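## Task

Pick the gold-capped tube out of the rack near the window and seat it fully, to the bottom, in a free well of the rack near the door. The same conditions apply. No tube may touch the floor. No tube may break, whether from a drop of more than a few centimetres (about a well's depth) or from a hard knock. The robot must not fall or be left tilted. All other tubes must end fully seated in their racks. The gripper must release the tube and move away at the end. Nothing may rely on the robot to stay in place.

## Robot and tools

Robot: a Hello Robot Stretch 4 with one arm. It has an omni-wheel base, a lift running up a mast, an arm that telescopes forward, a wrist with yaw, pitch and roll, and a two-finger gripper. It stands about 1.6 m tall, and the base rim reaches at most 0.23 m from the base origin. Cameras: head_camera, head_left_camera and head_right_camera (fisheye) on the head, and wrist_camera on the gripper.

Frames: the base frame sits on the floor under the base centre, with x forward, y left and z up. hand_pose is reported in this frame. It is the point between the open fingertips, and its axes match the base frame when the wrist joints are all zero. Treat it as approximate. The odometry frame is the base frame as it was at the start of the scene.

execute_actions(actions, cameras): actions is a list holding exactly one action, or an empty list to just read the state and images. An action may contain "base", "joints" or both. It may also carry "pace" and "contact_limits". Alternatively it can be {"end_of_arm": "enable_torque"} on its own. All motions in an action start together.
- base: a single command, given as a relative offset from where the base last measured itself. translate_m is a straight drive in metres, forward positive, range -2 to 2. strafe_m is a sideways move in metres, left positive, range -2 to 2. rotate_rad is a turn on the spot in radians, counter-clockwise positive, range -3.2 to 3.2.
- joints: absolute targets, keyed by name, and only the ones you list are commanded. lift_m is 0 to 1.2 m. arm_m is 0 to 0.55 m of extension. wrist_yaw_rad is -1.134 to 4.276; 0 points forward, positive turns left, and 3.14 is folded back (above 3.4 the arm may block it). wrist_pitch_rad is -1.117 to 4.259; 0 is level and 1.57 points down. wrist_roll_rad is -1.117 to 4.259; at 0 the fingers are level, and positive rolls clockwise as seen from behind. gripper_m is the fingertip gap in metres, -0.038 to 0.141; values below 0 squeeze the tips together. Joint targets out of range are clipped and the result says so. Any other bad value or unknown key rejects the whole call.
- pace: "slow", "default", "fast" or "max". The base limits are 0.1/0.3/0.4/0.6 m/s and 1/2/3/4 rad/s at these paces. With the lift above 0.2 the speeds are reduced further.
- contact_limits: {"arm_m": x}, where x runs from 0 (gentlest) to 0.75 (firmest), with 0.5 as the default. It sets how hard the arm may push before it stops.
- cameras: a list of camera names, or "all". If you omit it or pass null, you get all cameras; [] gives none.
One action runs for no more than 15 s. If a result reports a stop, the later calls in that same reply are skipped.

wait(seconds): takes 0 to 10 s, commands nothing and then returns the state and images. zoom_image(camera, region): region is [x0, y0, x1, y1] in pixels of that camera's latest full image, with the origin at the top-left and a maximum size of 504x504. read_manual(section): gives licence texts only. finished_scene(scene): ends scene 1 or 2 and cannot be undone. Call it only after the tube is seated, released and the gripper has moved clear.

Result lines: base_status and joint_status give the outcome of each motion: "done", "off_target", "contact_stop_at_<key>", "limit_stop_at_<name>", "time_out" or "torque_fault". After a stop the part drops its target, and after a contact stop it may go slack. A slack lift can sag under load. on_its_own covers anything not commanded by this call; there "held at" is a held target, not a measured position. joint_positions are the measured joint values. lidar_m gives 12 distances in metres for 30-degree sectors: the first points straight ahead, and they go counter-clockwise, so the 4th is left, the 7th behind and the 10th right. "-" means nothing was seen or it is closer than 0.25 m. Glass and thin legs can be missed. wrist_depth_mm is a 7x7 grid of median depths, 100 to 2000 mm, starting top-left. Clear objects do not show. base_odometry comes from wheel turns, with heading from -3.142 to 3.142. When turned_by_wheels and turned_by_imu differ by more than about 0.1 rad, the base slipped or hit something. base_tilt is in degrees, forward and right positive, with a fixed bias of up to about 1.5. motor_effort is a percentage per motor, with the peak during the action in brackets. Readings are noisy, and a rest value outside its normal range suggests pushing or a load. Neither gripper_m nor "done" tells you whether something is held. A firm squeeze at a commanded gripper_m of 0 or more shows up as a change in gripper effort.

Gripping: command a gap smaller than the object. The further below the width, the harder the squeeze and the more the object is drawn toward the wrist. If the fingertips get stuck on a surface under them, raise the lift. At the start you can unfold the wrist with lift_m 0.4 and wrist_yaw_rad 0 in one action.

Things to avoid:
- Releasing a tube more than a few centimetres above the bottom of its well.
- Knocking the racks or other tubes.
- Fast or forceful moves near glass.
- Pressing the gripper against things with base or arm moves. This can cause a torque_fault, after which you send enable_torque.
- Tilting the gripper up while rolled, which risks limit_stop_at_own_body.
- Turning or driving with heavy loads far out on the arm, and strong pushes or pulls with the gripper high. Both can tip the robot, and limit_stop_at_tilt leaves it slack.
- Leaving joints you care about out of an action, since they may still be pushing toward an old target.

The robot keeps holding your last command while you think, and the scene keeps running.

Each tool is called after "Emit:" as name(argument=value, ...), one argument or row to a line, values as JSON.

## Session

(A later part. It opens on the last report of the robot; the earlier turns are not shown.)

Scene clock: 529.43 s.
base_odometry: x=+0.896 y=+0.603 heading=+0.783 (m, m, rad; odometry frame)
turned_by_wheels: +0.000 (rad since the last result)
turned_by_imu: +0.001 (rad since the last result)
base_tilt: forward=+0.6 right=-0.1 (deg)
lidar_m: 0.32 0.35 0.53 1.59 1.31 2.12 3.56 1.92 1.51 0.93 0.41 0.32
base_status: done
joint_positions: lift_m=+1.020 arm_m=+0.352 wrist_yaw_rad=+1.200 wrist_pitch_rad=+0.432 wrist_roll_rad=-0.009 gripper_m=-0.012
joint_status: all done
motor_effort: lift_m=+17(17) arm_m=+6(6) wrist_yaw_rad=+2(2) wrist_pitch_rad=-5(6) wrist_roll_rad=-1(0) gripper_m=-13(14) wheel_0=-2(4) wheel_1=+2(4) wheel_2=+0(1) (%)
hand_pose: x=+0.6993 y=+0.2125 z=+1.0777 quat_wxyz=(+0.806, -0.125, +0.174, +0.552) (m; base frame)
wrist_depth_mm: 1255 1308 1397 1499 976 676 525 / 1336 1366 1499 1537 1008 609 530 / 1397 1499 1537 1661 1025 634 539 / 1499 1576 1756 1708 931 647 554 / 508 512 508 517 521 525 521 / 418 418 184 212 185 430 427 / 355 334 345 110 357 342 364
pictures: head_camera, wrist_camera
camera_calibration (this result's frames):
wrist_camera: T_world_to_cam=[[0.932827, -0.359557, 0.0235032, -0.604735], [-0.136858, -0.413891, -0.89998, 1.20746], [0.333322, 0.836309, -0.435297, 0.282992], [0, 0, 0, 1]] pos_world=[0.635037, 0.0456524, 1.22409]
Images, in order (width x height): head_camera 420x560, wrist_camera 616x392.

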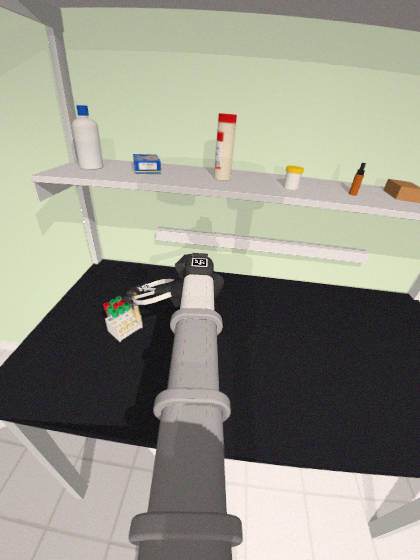

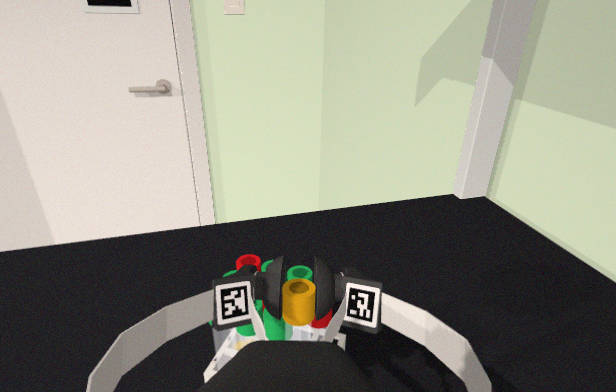

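Emit:
execute_actions(
  actions=[
    {"joints":{"lift_m":1.045},"pace":"slow"},
  ],
  cameras=["head_camera","head_left_camera"],
)

Emit:
zoom_image(
  camera="head_camera",
  region=[110, 285, 160, 335],
)

Scene clock: 547.00 s.
base_odometry: x=+0.896 y=+0.603 heading=+0.783 (m, m, rad; odometry frame)
turned_by_wheels: +0.000 (rad since the last result)
turned_by_imu: +0.001 (rad since the last result)
base_tilt: forward=+0.6 right=-0.1 (deg)
lidar_m: 0.32 0.34 0.52 1.60 1.32 2.11 3.55 1.93 1.51 0.94 0.42 0.32
base_status: not commanded
joint_positions: lift_m=+1.045 arm_m=+0.352 wrist_yaw_rad=+1.200 wrist_pitch_rad=+0.432 wrist_roll_rad=-0.009 gripper_m=-0.012
joint_status: all done
motor_effort: lift_m=+23(23) arm_m=+6(6) wrist_yaw_rad=+2(2) wrist_pitch_rad=-6(6) wrist_roll_rad=-1(1) gripper_m=-14(10) wheel_0=-2(2) wheel_1=+1(1) wheel_2=+0(0) (%)
hand_pose: x=+0.6993 y=+0.2124 z=+1.1021 quat_wxyz=(+0.806, -0.125, +0.175, +0.552) (m; base frame)
wrist_depth_mm: 1255 1308 1397 1464 960 676 530 / 1336 1397 1499 1576 991 603 535 / 1366 1464 1576 1618 1008 634 539 / 1464 1537 1708 1756 991 661 554 / 1576 549 554 554 559 564 544 / 455 455 184 214 183 459 466 / 384 364 375 110 389 366 394
pictures: head_camera, head_left_camera
Images, in order (width x height): head_camera 420x560, head_left_camera 420x672.

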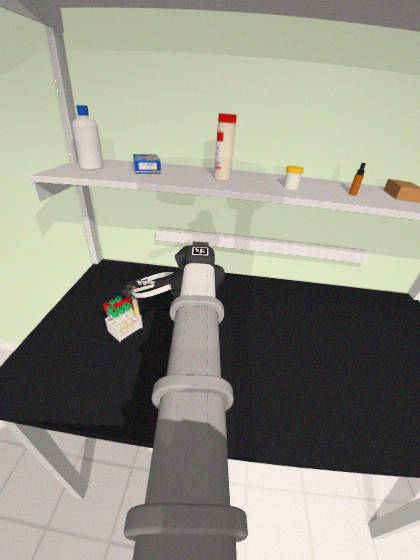

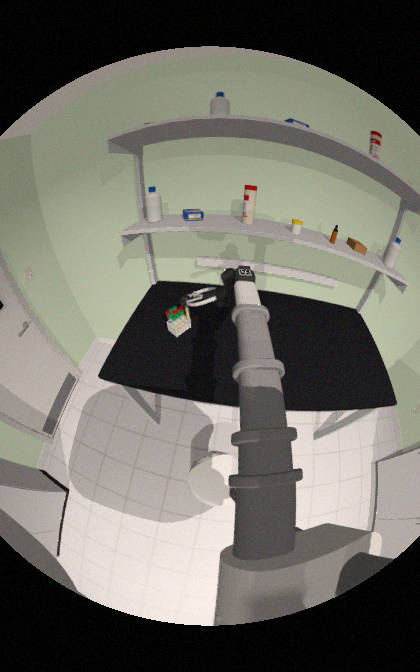

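Region (110, 285, 160, 335) of head_camera's 420x560 image, scaled by 10.080, with more detail than that image has.

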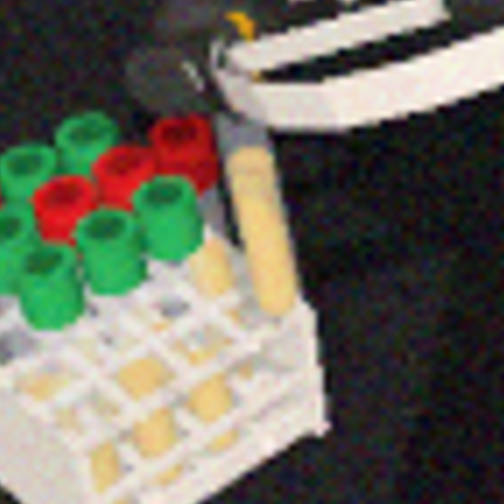

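Emit:
execute_actions(
  actions=[
    {"joints":{"lift_m":1.115},"pace":"slow"},
  ],
  cameras=[],
)

Emit:
execute_actions(
  actions=[
    {"base":{"strafe_m":-0.037},"joints":{"arm_m":0.436,"wrist_yaw_rad":1.55},"pace":"slow"},
  ],
  cameras=["head_camera","wrist_camera"],
)

Emit:
zoom_image(
  camera="head_camera",
  region=[90, 260, 160, 340],
)

Scene clock: 587.40 s.
base_odometry: x=+0.896 y=+0.603 heading=+0.783 (m, m, rad; odometry frame)
turned_by_wheels: +0.000 (rad since the last result)
turned_by_imu: +0.001 (rad since the last result)
base_tilt: forward=+0.5 right=-0.1 (deg)
lidar_m: 0.31 0.34 0.52 1.59 1.32 2.10 3.57 1.92 1.51 0.93 0.43 0.32
base_status: not commanded
joint_positions: lift_m=+1.115 arm_m=+0.352 wrist_yaw_rad=+1.200 wrist_pitch_rad=+0.432 wrist_roll_rad=-0.009 gripper_m=-0.012
joint_status: all done
motor_effort: lift_m=+23(24) arm_m=+6(6) wrist_yaw_rad=+2(2) wrist_pitch_rad=-6(5) wrist_roll_rad=-1(1) gripper_m=-15(14) wheel_0=-2(2) wheel_1=+1(2) wheel_2=+0(0) (%)
hand_pose: x=+0.6993 y=+0.2124 z=+1.1721 quat_wxyz=(+0.806, -0.125, +0.175, +0.552) (m; base frame)
wrist_depth_mm: 1255 1281 1366 1430 904 554 530 / 1308 1366 1464 1576 976 597 535 / 1397 1430 1576 1618 1042 634 544 / 1464 1576 1661 1756 1042 661 554 / 1618 1661 1808 1661 676 668 559 / 554 554 185 215 183 559 544 / 466 439 473 110 469 449 477
pictures: none
No camera images: the call's "cameras" was empty. Leave "cameras" out to get every camera's image.

Scene clock: 589.50 s.
base_odometry: x=+0.922 y=+0.577 heading=+0.783 (m, m, rad; odometry frame)
turned_by_wheels: +0.000 (rad since the last result)
turned_by_imu: +0.001 (rad since the last result)
base_tilt: forward=+0.6 right=-0.1 (deg)
lidar_m: 0.31 0.34 0.52 1.61 1.35 2.12 3.54 1.90 1.47 0.91 0.40 0.33
base_status: done
joint_positions: lift_m=+1.115 arm_m=+0.435 wrist_yaw_rad=+1.550 wrist_pitch_rad=+0.432 wrist_roll_rad=-0.009 gripper_m=-0.012
joint_status: all done
motor_effort: lift_m=+23(23) arm_m=+6(6) wrist_yaw_rad=+2(7) wrist_pitch_rad=-6(5) wrist_roll_rad=+0(1) gripper_m=-13(14) wheel_0=+2(4) wheel_1=-1(3) wheel_2=+0(2) (%)
hand_pose: x=+0.6988 y=+0.2600 z=+1.1721 quat_wxyz=(+0.697, -0.153, +0.150, +0.684) (m; base frame)
wrist_depth_mm: 1499 1464 1397 1397 1430 960 668 / 1576 1537 1499 1499 1499 1138 732 / 1661 1618 1661 1576 1576 1098 723 / 1756 1756 1756 1708 1708 1118 715 / 1756 1921 1863 1808 1863 1078 640 / 1661 554 184 213 183 559 564 / 462 442 466 110 473 449 477
pictures: head_camera, wrist_camera
camera_calibration (this result's frames):
wrist_camera: T_world_to_cam=[[0.99956, -0.0180882, 0.0235023, -0.724817], [0.0132707, -0.435907, -0.899894, 1.21281], [0.0265223, 0.89981, -0.435475, 0.482583], [0, 0, 0, 1]] pos_world=[0.695604, 0.0813294, 1.31859]
Images, in order (width x height): head_camera 420x560, wrist_camera 616x392.

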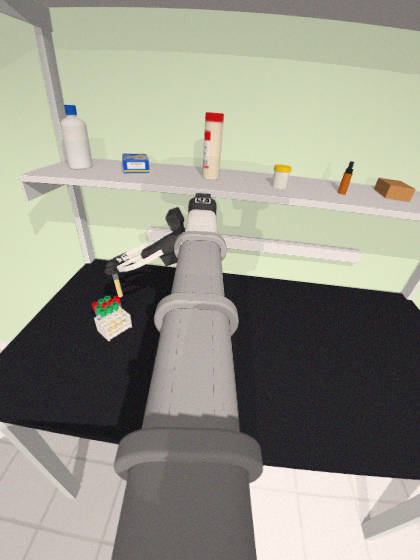

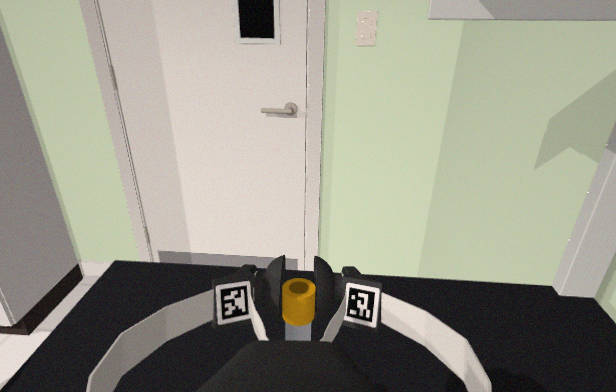

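Region (90, 260, 160, 340) of head_camera's 420x560 image, scaled by 6.300, with more detail than that image has; it fills the left 441 columns of this view, and the rest is white.

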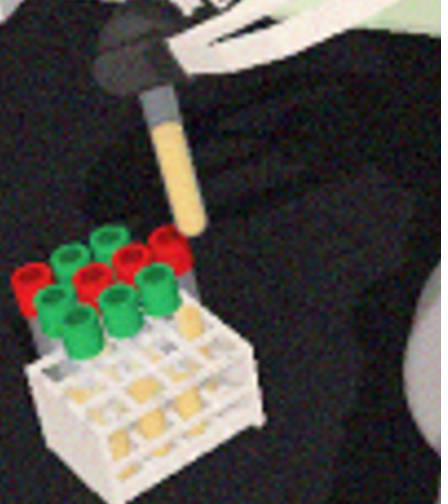

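Emit:
execute_actions(
  actions=[
    {"joints":{"lift_m":1.055},"pace":"slow"},
  ],
  cameras=["head_camera","wrist_camera"],
)

Emit:
zoom_image(
  camera="head_camera",
  region=[95, 285, 145, 335],
)

Emit:
zoom_image(
  camera="wrist_camera",
  region=[220, 250, 380, 360],
)

Scene clock: 596.63 s.
base_odometry: x=+0.922 y=+0.577 heading=+0.783 (m, m, rad; odometry frame)
turned_by_wheels: +0.000 (rad since the last result)
turned_by_imu: +0.001 (rad since the last result)
base_tilt: forward=+0.6 right=-0.1 (deg)
lidar_m: 0.31 0.34 0.51 1.61 1.33 2.14 3.57 1.90 1.48 0.92 0.40 0.32
base_status: not commanded
joint_positions: lift_m=+1.055 arm_m=+0.435 wrist_yaw_rad=+1.550 wrist_pitch_rad=+0.432 wrist_roll_rad=-0.009 gripper_m=-0.012
joint_status: all done
motor_effort: lift_m=+17(23) arm_m=+6(6) wrist_yaw_rad=+2(2) wrist_pitch_rad=-6(7) wrist_roll_rad=-1(0) gripper_m=-11(14) wheel_0=+2(2) wheel_1=-2(1) wheel_2=+0(0) (%)
hand_pose: x=+0.6988 y=+0.2600 z=+1.1126 quat_wxyz=(+0.697, -0.153, +0.150, +0.684) (m; base frame)
wrist_depth_mm: 1499 1464 1430 1430 1430 1182 732 / 1576 1576 1499 1464 1499 1118 741 / 1661 1661 1618 1618 1576 1098 715 / 1756 1808 1756 1708 1708 1098 715 / 1661 574 580 580 580 585 569 / 469 466 185 215 183 477 480 / 397 375 399 110 402 382 404
pictures: head_camera, wrist_camera
camera_calibration (this result's frames):
wrist_camera: T_world_to_cam=[[0.99956, -0.0180884, 0.0235024, -0.72342], [0.0132707, -0.435907, -0.899894, 1.15924], [0.0265225, 0.89981, -0.435475, 0.456658], [0, 0, 0, 1]] pos_world=[0.695606, 0.0813294, 1.25906]
Images, in order (width x height): head_camera 420x560, wrist_camera 616x392.

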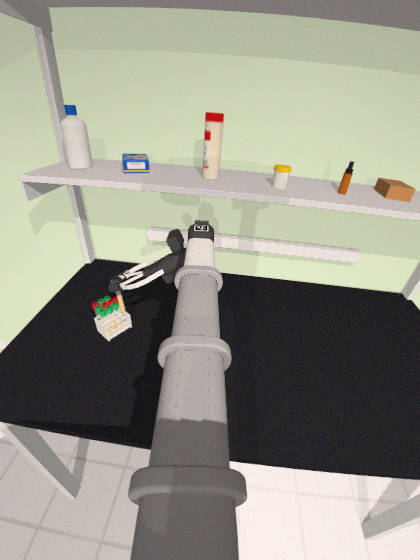

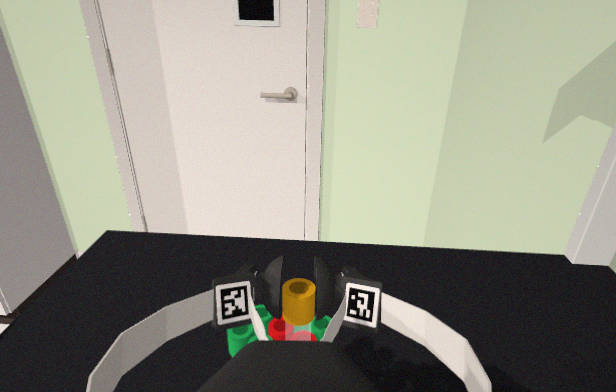

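Region (95, 285, 145, 335) of head_camera's 420x560 image, scaled by 10.080, with more detail than that image has.

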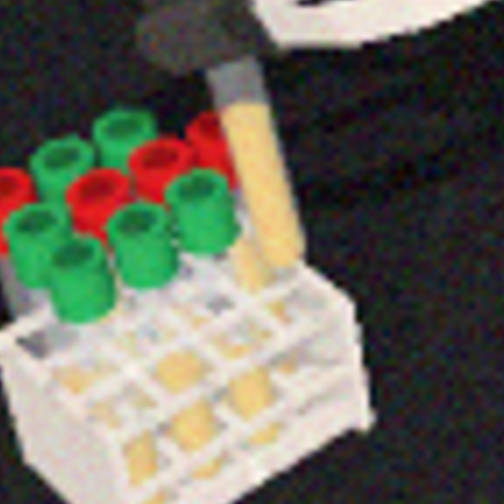

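Region (220, 250, 380, 360) of wrist_camera's 616x392 image, scaled by 3.150; it fills the top 346 rows of this view, and the rest is white.

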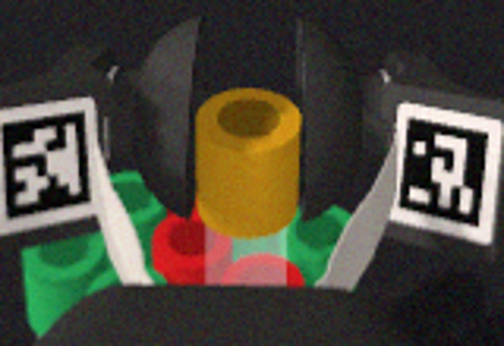

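Emit:
execute_actions(
  actions=[
    {"base":{"strafe_m":0.004},"joints":{"lift_m":1.042},"pace":"slow"},
  ],
  cameras=["head_camera","wrist_camera"],
)

Emit:
zoom_image(
  camera="head_camera",
  region=[100, 290, 140, 330],
)

Emit:
zoom_image(
  camera="wrist_camera",
  region=[220, 250, 380, 360],
)

Scene clock: 609.90 s.
base_odometry: x=+0.920 y=+0.579 heading=+0.783 (m, m, rad; odometry frame)
turned_by_wheels: +0.000 (rad since the last result)
turned_by_imu: +0.001 (rad since the last result)
base_tilt: forward=+0.6 right=-0.1 (deg)
lidar_m: 0.30 0.34 0.51 1.59 1.33 2.12 3.56 1.90 1.46 0.92 0.41 0.33
base_status: done
joint_positions: lift_m=+1.042 arm_m=+0.435 wrist_yaw_rad=+1.550 wrist_pitch_rad=+0.432 wrist_roll_rad=-0.009 gripper_m=-0.012
joint_status: all done
motor_effort: lift_m=+18(18) arm_m=+6(5) wrist_yaw_rad=+3(2) wrist_pitch_rad=-5(7) wrist_roll_rad=+0(1) gripper_m=-16(16) wheel_0=-2(2) wheel_1=+2(3) wheel_2=+0(1) (%)
hand_pose: x=+0.6989 y=+0.2600 z=+1.0996 quat_wxyz=(+0.697, -0.153, +0.150, +0.684) (m; base frame)
wrist_depth_mm: 1499 1430 1397 1430 1397 1182 723 / 1576 1576 1537 1499 1499 1138 732 / 1661 1618 1661 1618 1618 1138 723 / 1756 1863 1756 1756 1708 1098 715 / 1708 549 549 549 559 559 539 / 445 449 184 212 184 462 459 / 384 359 382 110 384 366 389
pictures: head_camera, wrist_camera
camera_calibration (this result's frames):
wrist_camera: T_world_to_cam=[[0.99956, -0.0180887, 0.0235024, -0.723124], [0.0132705, -0.435907, -0.899894, 1.14756], [0.0265228, 0.89981, -0.435475, 0.451003], [0, 0, 0, 1]] pos_world=[0.695615, 0.0813294, 1.24607]
Images, in order (width x height): head_camera 420x560, wrist_camera 616x392.

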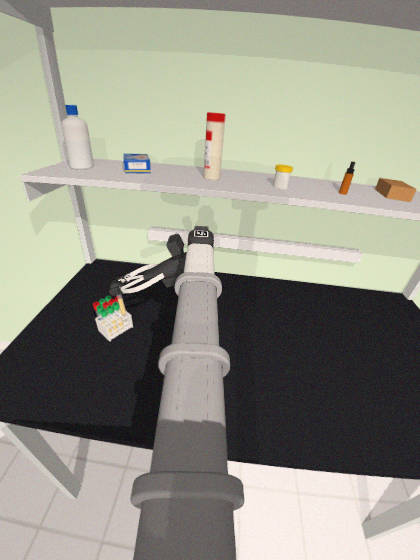

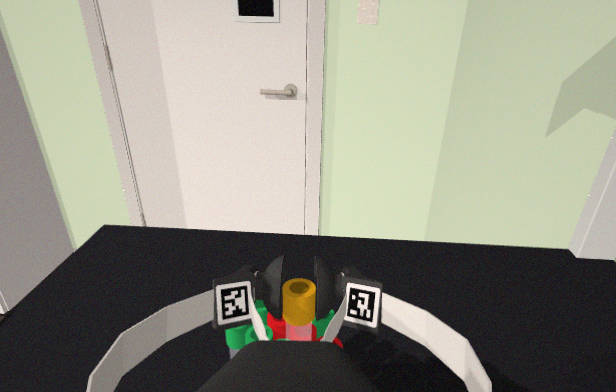

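Region (100, 290, 140, 330) of head_camera's 420x560 image, scaled by 12.600, with more detail than that image has.

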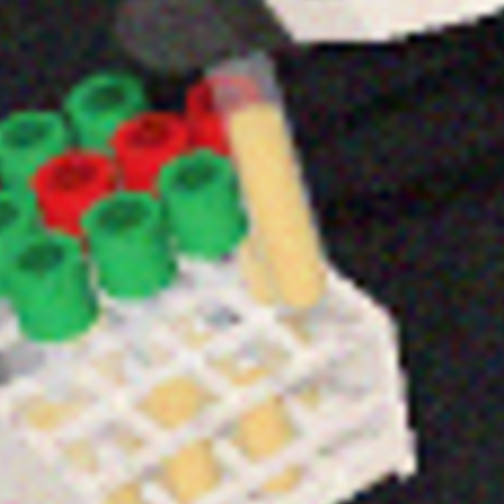

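Region (220, 250, 380, 360) of wrist_camera's 616x392 image, scaled by 3.150; it fills the top 346 rows of this view, and the rest is white.

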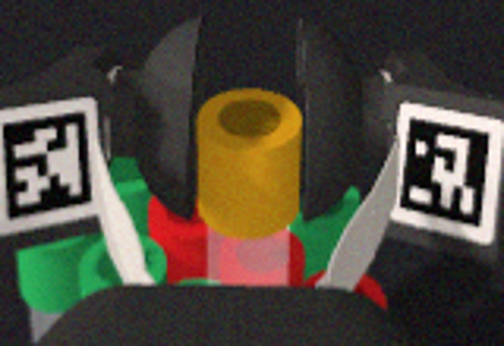

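Emit:
execute_actions(
  actions=[
    {"joints":{"arm_m":0.439},"pace":"slow"},
  ],
  cameras=[],
)

Emit:
execute_actions(
  actions=[
    {"joints":{"lift_m":1.028},"pace":"slow"},
  ],
  cameras=["head_camera","wrist_camera"],
)

Emit:
zoom_image(
  camera="head_camera",
  region=[100, 290, 140, 330],
)

Emit:
zoom_image(
  camera="wrist_camera",
  region=[220, 250, 380, 360],
)

Scene clock: 623.17 s.
base_odometry: x=+0.920 y=+0.579 heading=+0.783 (m, m, rad; odometry frame)
turned_by_wheels: +0.000 (rad since the last result)
turned_by_imu: +0.001 (rad since the last result)
base_tilt: forward=+0.6 right=-0.1 (deg)
lidar_m: 0.30 0.35 0.50 1.58 1.35 2.13 3.57 1.89 1.48 0.92 0.42 0.31
base_status: not commanded
joint_positions: lift_m=+1.042 arm_m=+0.438 wrist_yaw_rad=+1.550 wrist_pitch_rad=+0.432 wrist_roll_rad=-0.009 gripper_m=-0.012
joint_status: all done
motor_effort: lift_m=+18(18) arm_m=+6(5) wrist_yaw_rad=+2(2) wrist_pitch_rad=-6(4) wrist_roll_rad=-1(1) gripper_m=-16(14) wheel_0=-2(2) wheel_1=+2(2) wheel_2=+0(0) (%)
hand_pose: x=+0.7018 y=+0.2600 z=+1.0996 quat_wxyz=(+0.697, -0.153, +0.150, +0.684) (m; base frame)
wrist_depth_mm: 1499 1430 1430 1397 1397 1182 723 / 1576 1537 1499 1499 1464 1118 732 / 1661 1618 1618 1618 1576 1118 715 / 1708 1808 1756 1756 1708 1060 715 / 1661 549 554 554 554 559 549 / 449 452 184 214 183 459 462 / 382 359 384 110 384 366 389
pictures: none
No camera images: the call's "cameras" was empty. Leave "cameras" out to get every camera's image.

Scene clock: 623.97 s.
base_odometry: x=+0.920 y=+0.579 heading=+0.783 (m, m, rad; odometry frame)
turned_by_wheels: +0.000 (rad since the last result)
turned_by_imu: +0.000 (rad since the last result)
base_tilt: forward=+0.6 right=-0.1 (deg)
lidar_m: 0.31 0.35 0.54 1.61 1.35 2.11 3.57 1.90 1.47 0.92 0.43 0.32
base_status: not commanded
joint_positions: lift_m=+1.028 arm_m=+0.438 wrist_yaw_rad=+1.550 wrist_pitch_rad=+0.429 wrist_roll_rad=-0.009 gripper_m=-0.012
joint_status: all done
motor_effort: lift_m=+16(18) arm_m=+5(6) wrist_yaw_rad=+2(2) wrist_pitch_rad=+3(8) wrist_roll_rad=-1(1) gripper_m=-11(14) wheel_0=-2(2) wheel_1=+1(2) wheel_2=+0(0) (%)
hand_pose: x=+0.7019 y=+0.2604 z=+1.0866 quat_wxyz=(+0.698, -0.152, +0.149, +0.684) (m; base frame)
wrist_depth_mm: 1499 1430 1430 1397 1366 1160 723 / 1537 1576 1499 1499 1499 1138 732 / 1661 1661 1618 1576 1618 1118 723 / 1708 1808 1756 1756 1661 1078 715 / 1618 535 535 535 539 544 535 / 436 433 184 214 184 445 442 / 366 347 370 110 370 353 377
pictures: head_camera, wrist_camera
camera_calibration (this result's frames):
wrist_camera: T_world_to_cam=[[0.999559, -0.0181656, 0.0235118, -0.725797], [0.0133316, -0.432987, -0.901302, 1.13668], [0.026553, 0.901217, -0.432554, 0.441333], [0, 0, 0, 1]] pos_world=[0.698604, 0.0812459, 1.23246]
Images, in order (width x height): head_camera 420x560, wrist_camera 616x392.

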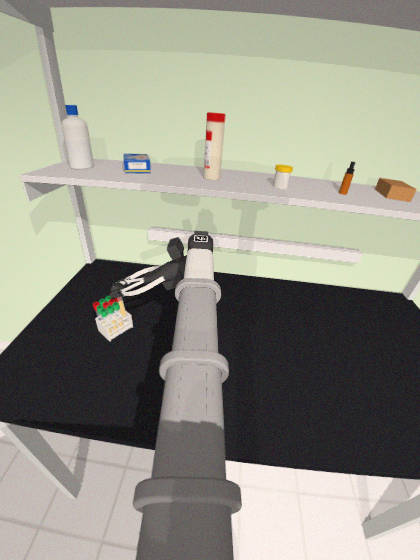

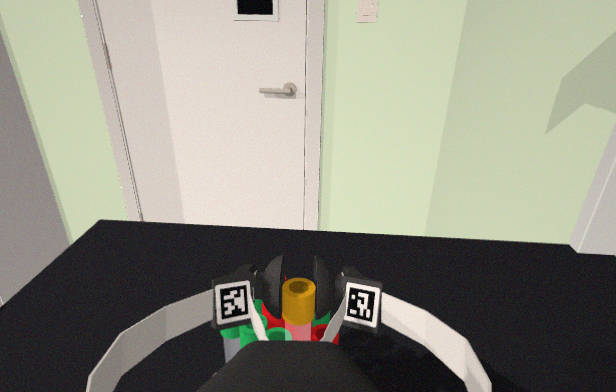

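Region (100, 290, 140, 330) of head_camera's 420x560 image, scaled by 12.600, with more detail than that image has.

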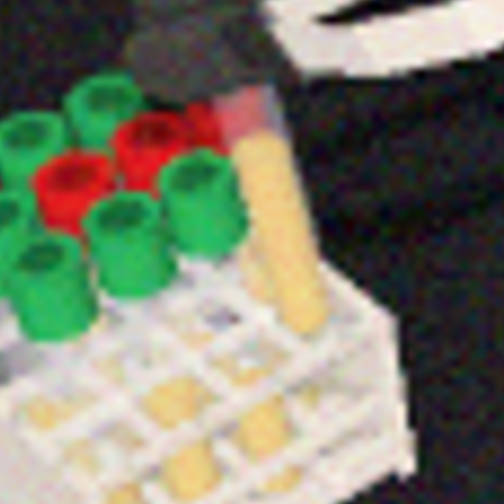

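Region (220, 250, 380, 360) of wrist_camera's 616x392 image, scaled by 3.150; it fills the top 346 rows of this view, and the rest is white.

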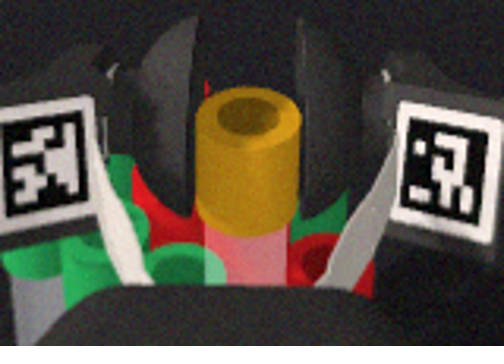

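Emit:
execute_actions(
  actions=[
    {"joints":{"lift_m":1.036},"pace":"slow"},
  ],
  cameras=[],
)

Emit:
execute_actions(
  actions=[
    {"base":{"strafe_m":-0.003},"joints":{"arm_m":0.435},"pace":"slow"},
  ],
  cameras=[],
)

Emit:
execute_actions(
  actions=[
    {"joints":{"lift_m":1.025},"pace":"slow"},
  ],
  cameras=["head_camera"],
)

Emit:
zoom_image(
  camera="head_camera",
  region=[100, 290, 140, 330],
)

Scene clock: 636.70 s.
base_odometry: x=+0.920 y=+0.579 heading=+0.783 (m, m, rad; odometry frame)
turned_by_wheels: +0.000 (rad since the last result)
turned_by_imu: +0.001 (rad since the last result)
base_tilt: forward=+0.6 right=-0.1 (deg)
lidar_m: 0.30 0.36 0.52 1.62 1.35 2.12 3.56 1.90 1.48 0.90 0.42 0.32
base_status: not commanded
joint_positions: lift_m=+1.036 arm_m=+0.438 wrist_yaw_rad=+1.550 wrist_pitch_rad=+0.432 wrist_roll_rad=-0.009 gripper_m=-0.012
joint_status: all done
motor_effort: lift_m=+23(25) arm_m=+6(6) wrist_yaw_rad=+2(2) wrist_pitch_rad=-5(4) wrist_roll_rad=-1(1) gripper_m=-12(11) wheel_0=-2(2) wheel_1=+2(2) wheel_2=+0(0) (%)
hand_pose: x=+0.7019 y=+0.2601 z=+1.0932 quat_wxyz=(+0.697, -0.153, +0.150, +0.684) (m; base frame)
wrist_depth_mm: 1537 1464 1430 1397 1397 1138 715 / 1537 1537 1499 1464 1499 1138 723 / 1708 1661 1618 1576 1537 1118 732 / 1708 1808 1661 1756 1708 1098 715 / 1661 539 539 544 544 554 535 / 439 442 184 213 183 452 452 / 373 351 375 110 379 357 384
pictures: none
No camera images: the call's "cameras" was empty. Leave "cameras" out to get every camera's image.

Scene clock: 637.40 s.
base_odometry: x=+0.922 y=+0.577 heading=+0.783 (m, m, rad; odometry frame)
turned_by_wheels: +0.000 (rad since the last result)
turned_by_imu: +0.000 (rad since the last result)
base_tilt: forward=+0.5 right=-0.1 (deg)
lidar_m: 0.31 0.36 0.51 1.62 1.36 2.13 3.57 1.91 1.49 0.92 0.41 0.31
base_status: done
joint_positions: lift_m=+1.036 arm_m=+0.436 wrist_yaw_rad=+1.550 wrist_pitch_rad=+0.432 wrist_roll_rad=-0.009 gripper_m=-0.012
joint_status: all done
motor_effort: lift_m=+23(23) arm_m=-6(7) wrist_yaw_rad=+2(2) wrist_pitch_rad=-5(4) wrist_roll_rad=-1(1) gripper_m=-13(17) wheel_0=+3(6) wheel_1=-1(3) wheel_2=+0(1) (%)
hand_pose: x=+0.6999 y=+0.2601 z=+1.0932 quat_wxyz=(+0.697, -0.153, +0.150, +0.684) (m; base frame)
wrist_depth_mm: 1499 1464 1430 1430 1366 1138 723 / 1618 1537 1499 1464 1464 1160 732 / 1661 1661 1576 1618 1537 1098 723 / 1708 1808 1756 1708 1661 1118 707 / 1618 539 539 544 549 549 544 / 442 439 185 214 183 452 449 / 375 351 375 110 375 359 382
pictures: none
No camera images: the call's "cameras" was empty. Leave "cameras" out to get every camera's image.

Scene clock: 638.17 s.
base_odometry: x=+0.922 y=+0.577 heading=+0.783 (m, m, rad; odometry frame)
turned_by_wheels: +0.000 (rad since the last result)
turned_by_imu: +0.000 (rad since the last result)
base_tilt: forward=+0.5 right=-0.1 (deg)
lidar_m: 0.30 0.35 0.51 1.61 1.37 2.12 3.56 1.91 1.48 0.92 0.41 0.31
base_status: not commanded
joint_positions: lift_m=+1.025 arm_m=+0.436 wrist_yaw_rad=+1.550 wrist_pitch_rad=+0.425 wrist_roll_rad=-0.009 gripper_m=-0.012
joint_status: all done
motor_effort: lift_m=+14(23) arm_m=-6(6) wrist_yaw_rad=+2(2) wrist_pitch_rad=+13(15) wrist_roll_rad=-1(0) gripper_m=-14(14) wheel_0=+3(3) wheel_1=-1(1) wheel_2=+0(0) (%)
hand_pose: x=+0.6999 y=+0.2609 z=+1.0847 quat_wxyz=(+0.698, -0.151, +0.148, +0.685) (m; base frame)
wrist_depth_mm: 1499 1430 1397 1430 1397 1160 723 / 1576 1537 1537 1499 1464 1160 732 / 1661 1661 1618 1618 1576 1118 715 / 1756 1808 1808 1756 1708 1098 707 / 1576 535 535 539 544 544 535 / 436 430 185 213 183 445 449 / 368 347 370 110 370 353 375
pictures: head_camera
Images, in order (width x height): head_camera 420x560.

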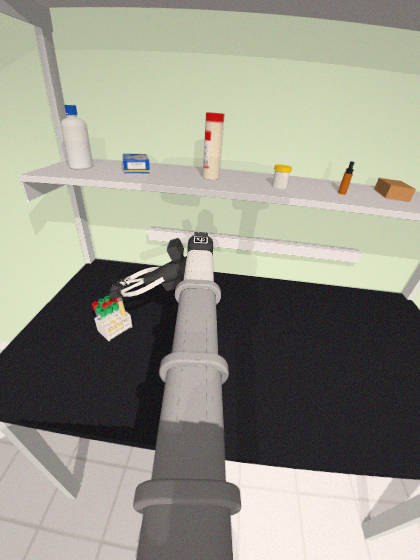

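Region (100, 290, 140, 330) of head_camera's 420x560 image, scaled by 12.600, with more detail than that image has.

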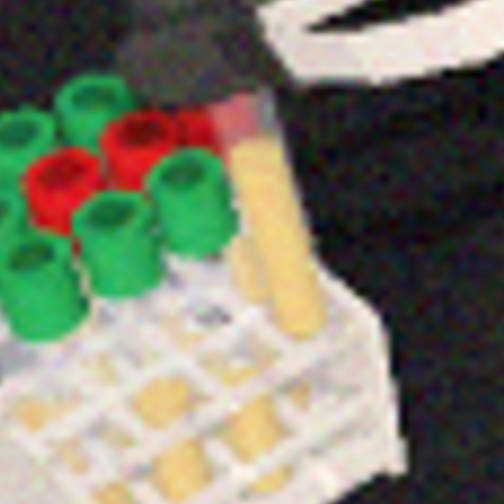

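Emit:
zoom_image(
  camera="head_camera",
  region=[112, 304, 136, 328],
)

Region (112, 304, 136, 328) of head_camera's 420x560 image, scaled by 21.000, with more detail than that image has.

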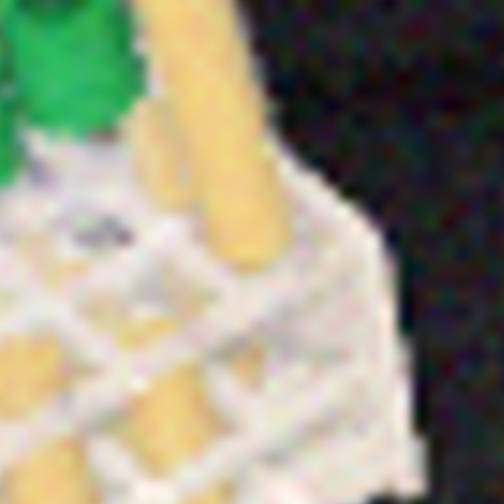

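Emit:
execute_actions(
  actions=[
    {"joints":{"lift_m":1.035},"pace":"slow"},
  ],
  cameras=[],
)

Emit:
execute_actions(
  actions=[
    {"base":{"strafe_m":-0.003},"joints":{"arm_m":0.44},"pace":"slow"},
  ],
  cameras=[],
)

Emit:
execute_actions(
  actions=[
    {"joints":{"lift_m":1.025},"pace":"slow"},
  ],
  cameras=["head_camera"],
)

Emit:
zoom_image(
  camera="head_camera",
  region=[110, 300, 138, 328],
)

Scene clock: 663.23 s.
base_odometry: x=+0.922 y=+0.577 heading=+0.783 (m, m, rad; odometry frame)
turned_by_wheels: +0.000 (rad since the last result)
turned_by_imu: +0.001 (rad since the last result)
base_tilt: forward=+0.6 right=-0.1 (deg)
lidar_m: 0.31 0.34 0.48 1.60 1.35 2.11 3.56 1.91 1.47 0.92 0.41 0.32
base_status: not commanded
joint_positions: lift_m=+1.035 arm_m=+0.436 wrist_yaw_rad=+1.550 wrist_pitch_rad=+0.432 wrist_roll_rad=-0.009 gripper_m=-0.012
joint_status: all done
motor_effort: lift_m=+23(24) arm_m=-6(6) wrist_yaw_rad=+2(2) wrist_pitch_rad=-6(13) wrist_roll_rad=-1(1) gripper_m=-10(10) wheel_0=+3(3) wheel_1=-1(1) wheel_2=+0(0) (%)
hand_pose: x=+0.6998 y=+0.2601 z=+1.0922 quat_wxyz=(+0.697, -0.153, +0.150, +0.684) (m; base frame)
wrist_depth_mm: 1499 1464 1397 1397 1430 1160 732 / 1576 1537 1499 1537 1499 1138 732 / 1618 1661 1618 1576 1576 1098 723 / 1708 1808 1756 1756 1708 1078 715 / 1576 539 539 544 539 544 539 / 439 439 185 214 183 449 452 / 373 351 373 110 375 357 382
pictures: none
No camera images: the call's "cameras" was empty. Leave "cameras" out to get every camera's image.

Scene clock: 663.97 s.
base_odometry: x=+0.924 y=+0.575 heading=+0.783 (m, m, rad; odometry frame)
turned_by_wheels: +0.000 (rad since the last result)
turned_by_imu: +0.000 (rad since the last result)
base_tilt: forward=+0.6 right=-0.1 (deg)
lidar_m: 0.29 0.33 0.50 1.61 1.35 2.13 3.56 1.87 1.47 0.91 0.42 0.31
base_status: done
joint_positions: lift_m=+1.035 arm_m=+0.439 wrist_yaw_rad=+1.550 wrist_pitch_rad=+0.432 wrist_roll_rad=-0.009 gripper_m=-0.012
joint_status: all done
motor_effort: lift_m=+23(23) arm_m=+6(6) wrist_yaw_rad=+2(2) wrist_pitch_rad=-6(6) wrist_roll_rad=-1(2) gripper_m=-13(11) wheel_0=+2(6) wheel_1=-1(4) wheel_2=+0(1) (%)
hand_pose: x=+0.7028 y=+0.2601 z=+1.0922 quat_wxyz=(+0.697, -0.153, +0.150, +0.684) (m; base frame)
wrist_depth_mm: 1499 1499 1430 1397 1366 1182 723 / 1576 1576 1537 1499 1464 1160 732 / 1661 1708 1618 1618 1576 1118 723 / 1708 1808 1756 1756 1756 1098 707 / 1618 535 539 544 544 554 544 / 439 439 184 215 183 445 445 / 375 349 373 110 375 359 379
pictures: none
No camera images: the call's "cameras" was empty. Leave "cameras" out to get every camera's image.

Scene clock: 664.70 s.
base_odometry: x=+0.924 y=+0.575 heading=+0.783 (m, m, rad; odometry frame)
turned_by_wheels: +0.000 (rad since the last result)
turned_by_imu: +0.000 (rad since the last result)
base_tilt: forward=+0.6 right=-0.1 (deg)
lidar_m: 0.31 0.34 0.51 1.60 1.36 2.12 3.56 1.87 1.45 0.93 0.42 0.32
base_status: not commanded
joint_positions: lift_m=+1.025 arm_m=+0.439 wrist_yaw_rad=+1.550 wrist_pitch_rad=+0.425 wrist_roll_rad=-0.009 gripper_m=-0.012
joint_status: all done
motor_effort: lift_m=+14(23) arm_m=+6(6) wrist_yaw_rad=+2(2) wrist_pitch_rad=+14(15) wrist_roll_rad=-1(1) gripper_m=-17(11) wheel_0=+2(2) wheel_1=-2(2) wheel_2=+0(0) (%)
hand_pose: x=+0.7028 y=+0.2609 z=+1.0848 quat_wxyz=(+0.698, -0.151, +0.148, +0.685) (m; base frame)
wrist_depth_mm: 1499 1430 1397 1397 1366 1138 723 / 1576 1576 1499 1464 1499 1160 732 / 1618 1661 1661 1576 1618 1118 723 / 1661 1808 1756 1708 1708 1098 707 / 1618 535 539 535 544 549 539 / 430 436 186 213 184 449 449 / 368 347 370 110 373 353 377
pictures: head_camera
Images, in order (width x height): head_camera 420x560.

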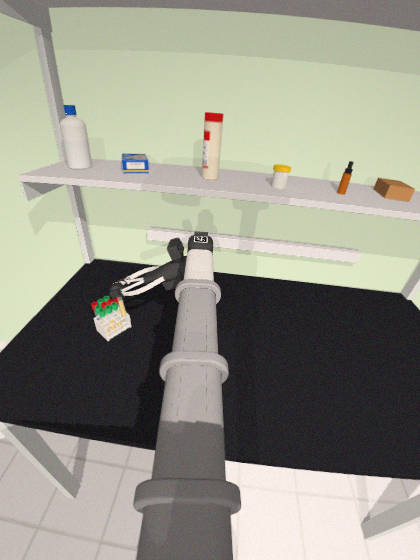

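Region (110, 300, 138, 328) of head_camera's 420x560 image, scaled by 18.000, with more detail than that image has.

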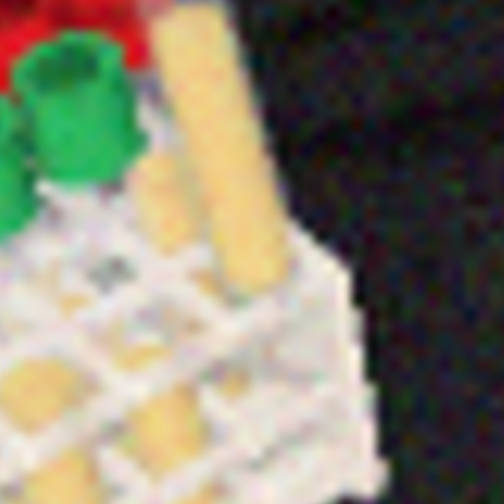

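Emit:
execute_actions(
  actions=[
    {"joints":{"lift_m":1.035},"pace":"slow"},
  ],
  cameras=[],
)

Emit:
execute_actions(
  actions=[
    {"joints":{"arm_m":0.434},"pace":"slow"},
  ],
  cameras=[],
)

Emit:
execute_actions(
  actions=[
    {"joints":{"lift_m":1.025},"pace":"slow"},
  ],
  cameras=["head_camera"],
)

Emit:
zoom_image(
  camera="head_camera",
  region=[110, 300, 138, 328],
)

Scene clock: 718.13 s.
base_odometry: x=+0.924 y=+0.575 heading=+0.783 (m, m, rad; odometry frame)
turned_by_wheels: +0.000 (rad since the last result)
turned_by_imu: +0.001 (rad since the last result)
base_tilt: forward=+0.6 right=-0.1 (deg)
lidar_m: 0.31 0.35 0.52 1.61 1.34 2.12 3.56 1.87 1.47 0.93 0.41 0.32
base_status: not commanded
joint_positions: lift_m=+1.035 arm_m=+0.439 wrist_yaw_rad=+1.550 wrist_pitch_rad=+0.432 wrist_roll_rad=-0.009 gripper_m=-0.012
joint_status: all done
motor_effort: lift_m=+23(24) arm_m=+5(5) wrist_yaw_rad=+2(2) wrist_pitch_rad=-6(15) wrist_roll_rad=-1(1) gripper_m=-14(16) wheel_0=+2(2) wheel_1=-1(2) wheel_2=+0(0) (%)
hand_pose: x=+0.7028 y=+0.2601 z=+1.0922 quat_wxyz=(+0.697, -0.153, +0.150, +0.684) (m; base frame)
wrist_depth_mm: 1464 1430 1430 1430 1366 1160 715 / 1576 1576 1537 1537 1499 1138 723 / 1708 1661 1618 1576 1537 1098 707 / 1756 1808 1708 1708 1708 1098 715 / 1618 544 539 544 544 549 544 / 442 439 185 214 183 449 449 / 373 353 373 110 377 357 382
pictures: none
No camera images: the call's "cameras" was empty. Leave "cameras" out to get every camera's image.

Scene clock: 718.90 s.
base_odometry: x=+0.924 y=+0.575 heading=+0.783 (m, m, rad; odometry frame)
turned_by_wheels: +0.000 (rad since the last result)
turned_by_imu: +0.000 (rad since the last result)
base_tilt: forward=+0.6 right=-0.1 (deg)
lidar_m: 0.30 0.34 0.51 1.58 1.35 2.13 3.55 1.90 1.47 0.91 0.42 0.33
base_status: not commanded
joint_positions: lift_m=+1.035 arm_m=+0.435 wrist_yaw_rad=+1.550 wrist_pitch_rad=+0.432 wrist_roll_rad=-0.009 gripper_m=-0.012
joint_status: all done
motor_effort: lift_m=+23(24) arm_m=-6(6) wrist_yaw_rad=+1(1) wrist_pitch_rad=-6(5) wrist_roll_rad=-1(1) gripper_m=-16(11) wheel_0=+2(2) wheel_1=-1(2) wheel_2=+0(0) (%)
hand_pose: x=+0.6988 y=+0.2601 z=+1.0922 quat_wxyz=(+0.697, -0.153, +0.150, +0.684) (m; base frame)
wrist_depth_mm: 1499 1499 1464 1430 1397 1182 732 / 1618 1537 1537 1499 1499 1138 732 / 1708 1661 1618 1618 1537 1098 723 / 1708 1808 1808 1708 1708 1098 715 / 1618 535 539 539 544 549 544 / 442 442 184 214 183 449 452 / 375 351 375 110 375 357 382
pictures: none
No camera images: the call's "cameras" was empty. Leave "cameras" out to get every camera's image.

Scene clock: 719.63 s.
base_odometry: x=+0.924 y=+0.575 heading=+0.783 (m, m, rad; odometry frame)
turned_by_wheels: +0.000 (rad since the last result)
turned_by_imu: +0.000 (rad since the last result)
base_tilt: forward=+0.6 right=-0.1 (deg)
lidar_m: 0.31 0.34 0.51 1.59 1.34 2.14 3.57 1.89 1.46 0.92 0.41 0.34
base_status: not commanded
joint_positions: lift_m=+1.026 arm_m=+0.435 wrist_yaw_rad=+1.550 wrist_pitch_rad=+0.424 wrist_roll_rad=-0.009 gripper_m=-0.012
joint_status: all done
motor_effort: lift_m=+14(22) arm_m=-6(6) wrist_yaw_rad=+2(2) wrist_pitch_rad=+19(18) wrist_roll_rad=-1(1) gripper_m=-11(18) wheel_0=+2(2) wheel_1=-2(2) wheel_2=+0(0) (%)
hand_pose: x=+0.6988 y=+0.2611 z=+1.0851 quat_wxyz=(+0.698, -0.150, +0.147, +0.685) (m; base frame)
wrist_depth_mm: 1499 1430 1430 1430 1397 1160 723 / 1576 1576 1499 1499 1464 1160 732 / 1661 1618 1618 1576 1537 1118 732 / 1756 1808 1756 1708 1708 1078 707 / 1618 530 535 544 549 549 539 / 433 436 185 214 184 445 449 / 368 347 370 110 375 353 379
pictures: head_camera
Images, in order (width x height): head_camera 420x560.

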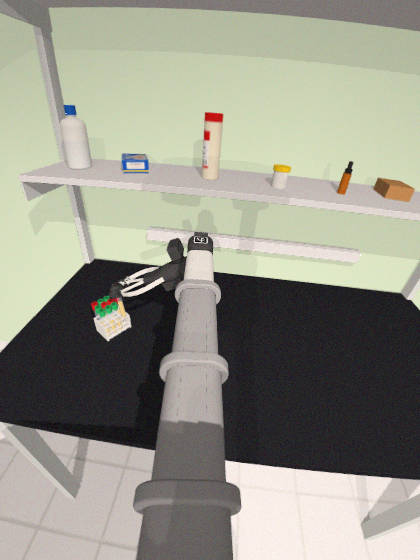

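Region (110, 300, 138, 328) of head_camera's 420x560 image, scaled by 18.000, with more detail than that image has.

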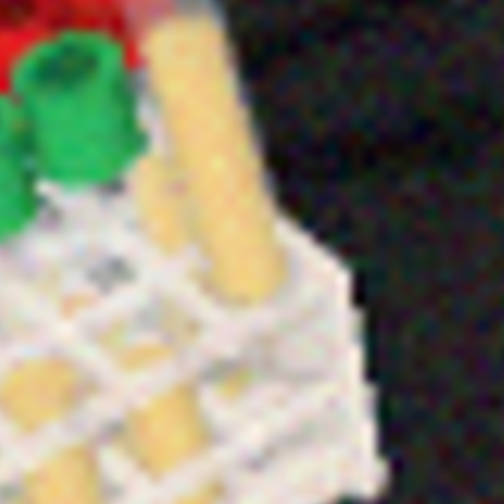

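Emit:
execute_actions(
  actions=[
    {"joints":{"lift_m":1.034},"pace":"slow"},
  ],
  cameras=[],
)

Emit:
execute_actions(
  actions=[
    {"base":{"strafe_m":-0.0025},"pace":"slow"},
  ],
  cameras=[],
)

Emit:
execute_actions(
  actions=[
    {"joints":{"lift_m":1.025},"pace":"slow"},
  ],
  cameras=["head_camera"],
)

Emit:
zoom_image(
  camera="head_camera",
  region=[110, 300, 138, 328],
)

Scene clock: 730.90 s.
base_odometry: x=+0.924 y=+0.575 heading=+0.783 (m, m, rad; odometry frame)
turned_by_wheels: +0.000 (rad since the last result)
turned_by_imu: +0.001 (rad since the last result)
base_tilt: forward=+0.5 right=-0.1 (deg)
lidar_m: 0.31 0.35 0.53 1.60 1.36 2.12 3.58 1.89 1.47 0.90 0.43 0.32
base_status: not commanded
joint_positions: lift_m=+1.034 arm_m=+0.435 wrist_yaw_rad=+1.550 wrist_pitch_rad=+0.432 wrist_roll_rad=-0.009 gripper_m=-0.012
joint_status: all done
motor_effort: lift_m=+23(21) arm_m=-6(6) wrist_yaw_rad=+2(2) wrist_pitch_rad=-4(18) wrist_roll_rad=-1(0) gripper_m=-10(13) wheel_0=+2(2) wheel_1=-1(1) wheel_2=+0(0) (%)
hand_pose: x=+0.6988 y=+0.2601 z=+1.0912 quat_wxyz=(+0.697, -0.153, +0.150, +0.684) (m; base frame)
wrist_depth_mm: 1464 1499 1430 1397 1397 1160 723 / 1576 1537 1537 1499 1499 1138 732 / 1661 1661 1576 1576 1576 1098 723 / 1708 1756 1756 1756 1708 1118 715 / 1618 535 539 539 544 544 539 / 436 439 184 213 183 449 449 / 373 349 373 110 375 357 379
pictures: none
No camera images: the call's "cameras" was empty. Leave "cameras" out to get every camera's image.

Scene clock: 731.47 s.
base_odometry: x=+0.925 y=+0.574 heading=+0.783 (m, m, rad; odometry frame)
turned_by_wheels: +0.000 (rad since the last result)
turned_by_imu: +0.000 (rad since the last result)
base_tilt: forward=+0.6 right=-0.1 (deg)
lidar_m: 0.31 0.36 0.52 1.60 1.35 2.13 3.56 1.88 1.46 0.91 0.41 0.33
base_status: done
joint_positions: lift_m=+1.034 arm_m=+0.435 wrist_yaw_rad=+1.550 wrist_pitch_rad=+0.432 wrist_roll_rad=-0.009 gripper_m=-0.012
joint_status: not commanded
motor_effort: lift_m=+23(23) arm_m=-6(6) wrist_yaw_rad=+2(2) wrist_pitch_rad=-5(4) wrist_roll_rad=+0(1) gripper_m=-18(12) wheel_0=+0(6) wheel_1=-1(6) wheel_2=+0(1) (%)
hand_pose: x=+0.6988 y=+0.2601 z=+1.0912 quat_wxyz=(+0.697, -0.153, +0.150, +0.684) (m; base frame)
wrist_depth_mm: 1499 1464 1430 1397 1397 1160 732 / 1537 1576 1537 1537 1464 1138 732 / 1708 1661 1618 1618 1576 1138 723 / 1756 1808 1756 1708 1708 1098 707 / 1576 535 535 539 539 544 539 / 439 436 184 214 184 445 452 / 370 351 370 110 377 357 379
pictures: none
No camera images: the call's "cameras" was empty. Leave "cameras" out to get every camera's image.

Scene clock: 732.17 s.
base_odometry: x=+0.925 y=+0.574 heading=+0.783 (m, m, rad; odometry frame)
turned_by_wheels: +0.000 (rad since the last result)
turned_by_imu: +0.000 (rad since the last result)
base_tilt: forward=+0.6 right=-0.1 (deg)
lidar_m: 0.31 0.34 0.52 1.61 1.35 2.13 3.57 1.88 1.48 0.90 0.41 0.32
base_status: not commanded
joint_positions: lift_m=+1.026 arm_m=+0.435 wrist_yaw_rad=+1.550 wrist_pitch_rad=+0.424 wrist_roll_rad=-0.009 gripper_m=-0.012
joint_status: all done
motor_effort: lift_m=+14(22) arm_m=-6(6) wrist_yaw_rad=+1(1) wrist_pitch_rad=+19(18) wrist_roll_rad=-1(1) gripper_m=-13(14) wheel_0=+0(0) wheel_1=-1(1) wheel_2=+0(0) (%)
hand_pose: x=+0.6988 y=+0.2611 z=+1.0851 quat_wxyz=(+0.698, -0.150, +0.147, +0.685) (m; base frame)
wrist_depth_mm: 1537 1464 1430 1430 1366 1182 732 / 1576 1537 1499 1464 1499 1138 732 / 1661 1661 1661 1576 1618 1118 732 / 1756 1808 1708 1708 1708 1098 707 / 1618 535 544 544 549 549 539 / 436 439 185 214 184 445 449 / 366 349 370 110 373 355 379
pictures: head_camera
Images, in order (width x height): head_camera 420x560.

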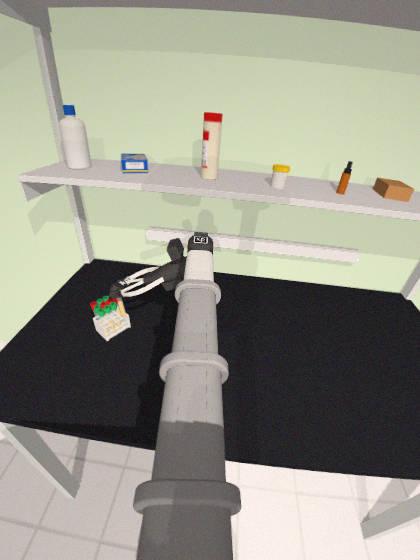

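Region (110, 300, 138, 328) of head_camera's 420x560 image, scaled by 18.000, with more detail than that image has.

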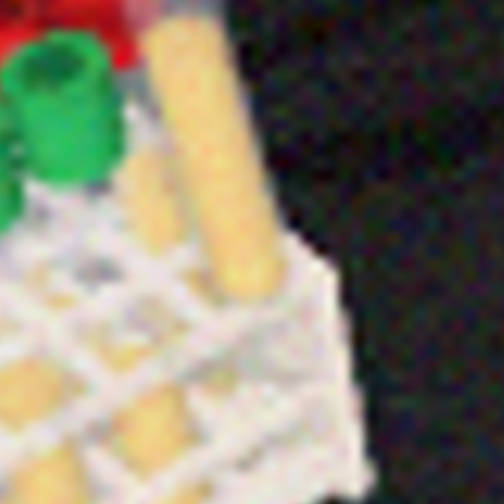

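Emit:
execute_actions(
  actions=[
    {"joints":{"lift_m":1.034},"pace":"slow"},
  ],
  cameras=[],
)

Emit:
execute_actions(
  actions=[
    {"base":{"strafe_m":0.005},"joints":{"arm_m":0.4405},"pace":"slow"},
  ],
  cameras=[],
)

Emit:
execute_actions(
  actions=[
    {"joints":{"lift_m":1.025},"pace":"slow"},
  ],
  cameras=["head_camera"],
)

Emit:
zoom_image(
  camera="head_camera",
  region=[110, 300, 138, 328],
)

Scene clock: 756.50 s.
base_odometry: x=+0.925 y=+0.574 heading=+0.783 (m, m, rad; odometry frame)
turned_by_wheels: +0.000 (rad since the last result)
turned_by_imu: +0.001 (rad since the last result)
base_tilt: forward=+0.6 right=-0.1 (deg)
lidar_m: 0.31 0.33 0.50 1.61 1.34 2.12 3.57 1.89 1.48 0.90 0.41 0.33
base_status: not commanded
joint_positions: lift_m=+1.034 arm_m=+0.435 wrist_yaw_rad=+1.550 wrist_pitch_rad=+0.432 wrist_roll_rad=-0.009 gripper_m=-0.012
joint_status: all done
motor_effort: lift_m=+23(22) arm_m=-6(6) wrist_yaw_rad=+2(2) wrist_pitch_rad=-6(19) wrist_roll_rad=-1(1) gripper_m=-13(12) wheel_0=+0(0) wheel_1=-1(1) wheel_2=+0(0) (%)
hand_pose: x=+0.6988 y=+0.2601 z=+1.0912 quat_wxyz=(+0.697, -0.153, +0.150, +0.684) (m; base frame)
wrist_depth_mm: 1464 1430 1464 1397 1397 1160 732 / 1618 1576 1618 1499 1464 1160 741 / 1661 1661 1618 1576 1576 1098 723 / 1756 1863 1756 1756 1708 1078 707 / 1576 535 535 539 539 544 539 / 439 436 185 213 183 445 449 / 370 347 373 110 375 357 379
pictures: none
No camera images: the call's "cameras" was empty. Leave "cameras" out to get every camera's image.

Scene clock: 757.30 s.
base_odometry: x=+0.922 y=+0.577 heading=+0.783 (m, m, rad; odometry frame)
turned_by_wheels: +0.000 (rad since the last result)
turned_by_imu: +0.000 (rad since the last result)
base_tilt: forward=+0.6 right=-0.1 (deg)
lidar_m: 0.30 0.35 0.52 1.60 1.36 2.11 3.56 1.89 1.48 0.91 0.42 0.31
base_status: done
joint_positions: lift_m=+1.034 arm_m=+0.439 wrist_yaw_rad=+1.550 wrist_pitch_rad=+0.432 wrist_roll_rad=-0.009 gripper_m=-0.012
joint_status: all done
motor_effort: lift_m=+23(23) arm_m=+6(5) wrist_yaw_rad=+1(2) wrist_pitch_rad=-4(5) wrist_roll_rad=-1(0) gripper_m=-12(13) wheel_0=-1(5) wheel_1=+1(2) wheel_2=+0(1) (%)
hand_pose: x=+0.7033 y=+0.2601 z=+1.0912 quat_wxyz=(+0.697, -0.153, +0.150, +0.684) (m; base frame)
wrist_depth_mm: 1499 1430 1464 1430 1397 1160 723 / 1537 1576 1537 1499 1499 1138 723 / 1661 1661 1661 1618 1537 1118 723 / 1708 1808 1756 1708 1708 1078 707 / 1618 535 535 539 544 544 539 / 439 436 185 215 183 445 452 / 370 351 370 110 373 357 379
pictures: none
No camera images: the call's "cameras" was empty. Leave "cameras" out to get every camera's image.

Scene clock: 758.00 s.
base_odometry: x=+0.922 y=+0.577 heading=+0.783 (m, m, rad; odometry frame)
turned_by_wheels: +0.000 (rad since the last result)
turned_by_imu: +0.000 (rad since the last result)
base_tilt: forward=+0.6 right=-0.1 (deg)
lidar_m: 0.31 0.34 0.51 1.60 1.33 2.14 3.56 1.89 1.48 0.93 0.41 0.32
base_status: not commanded
joint_positions: lift_m=+1.025 arm_m=+0.439 wrist_yaw_rad=+1.550 wrist_pitch_rad=+0.432 wrist_roll_rad=-0.009 gripper_m=-0.012
joint_status: all done
motor_effort: lift_m=+17(20) arm_m=+6(6) wrist_yaw_rad=+1(2) wrist_pitch_rad=-5(6) wrist_roll_rad=-1(1) gripper_m=-12(13) wheel_0=-1(1) wheel_1=+1(1) wheel_2=+0(0) (%)
hand_pose: x=+0.7033 y=+0.2601 z=+1.0827 quat_wxyz=(+0.697, -0.153, +0.150, +0.684) (m; base frame)
wrist_depth_mm: 1499 1464 1430 1397 1397 1160 723 / 1576 1537 1537 1499 1464 1138 732 / 1661 1618 1661 1618 1576 1098 715 / 1756 1756 1756 1708 1661 1078 707 / 1618 521 521 525 530 535 530 / 427 427 184 212 185 436 436 / 362 342 362 110 364 347 370
pictures: head_camera
Images, in order (width x height): head_camera 420x560.

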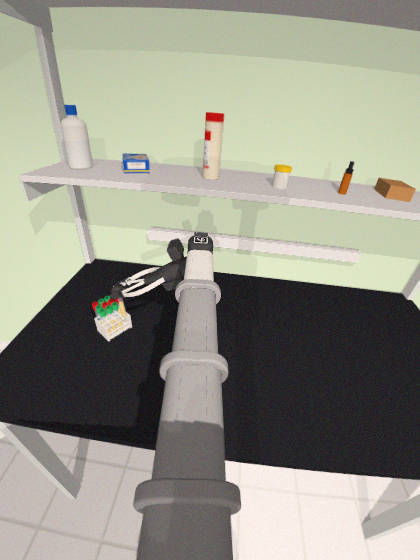

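Region (110, 300, 138, 328) of head_camera's 420x560 image, scaled by 18.000, with more detail than that image has.

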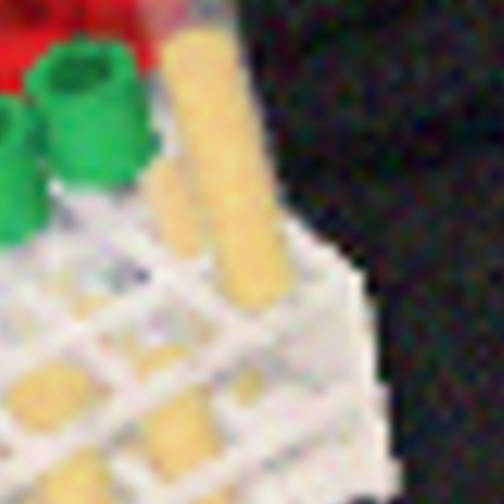

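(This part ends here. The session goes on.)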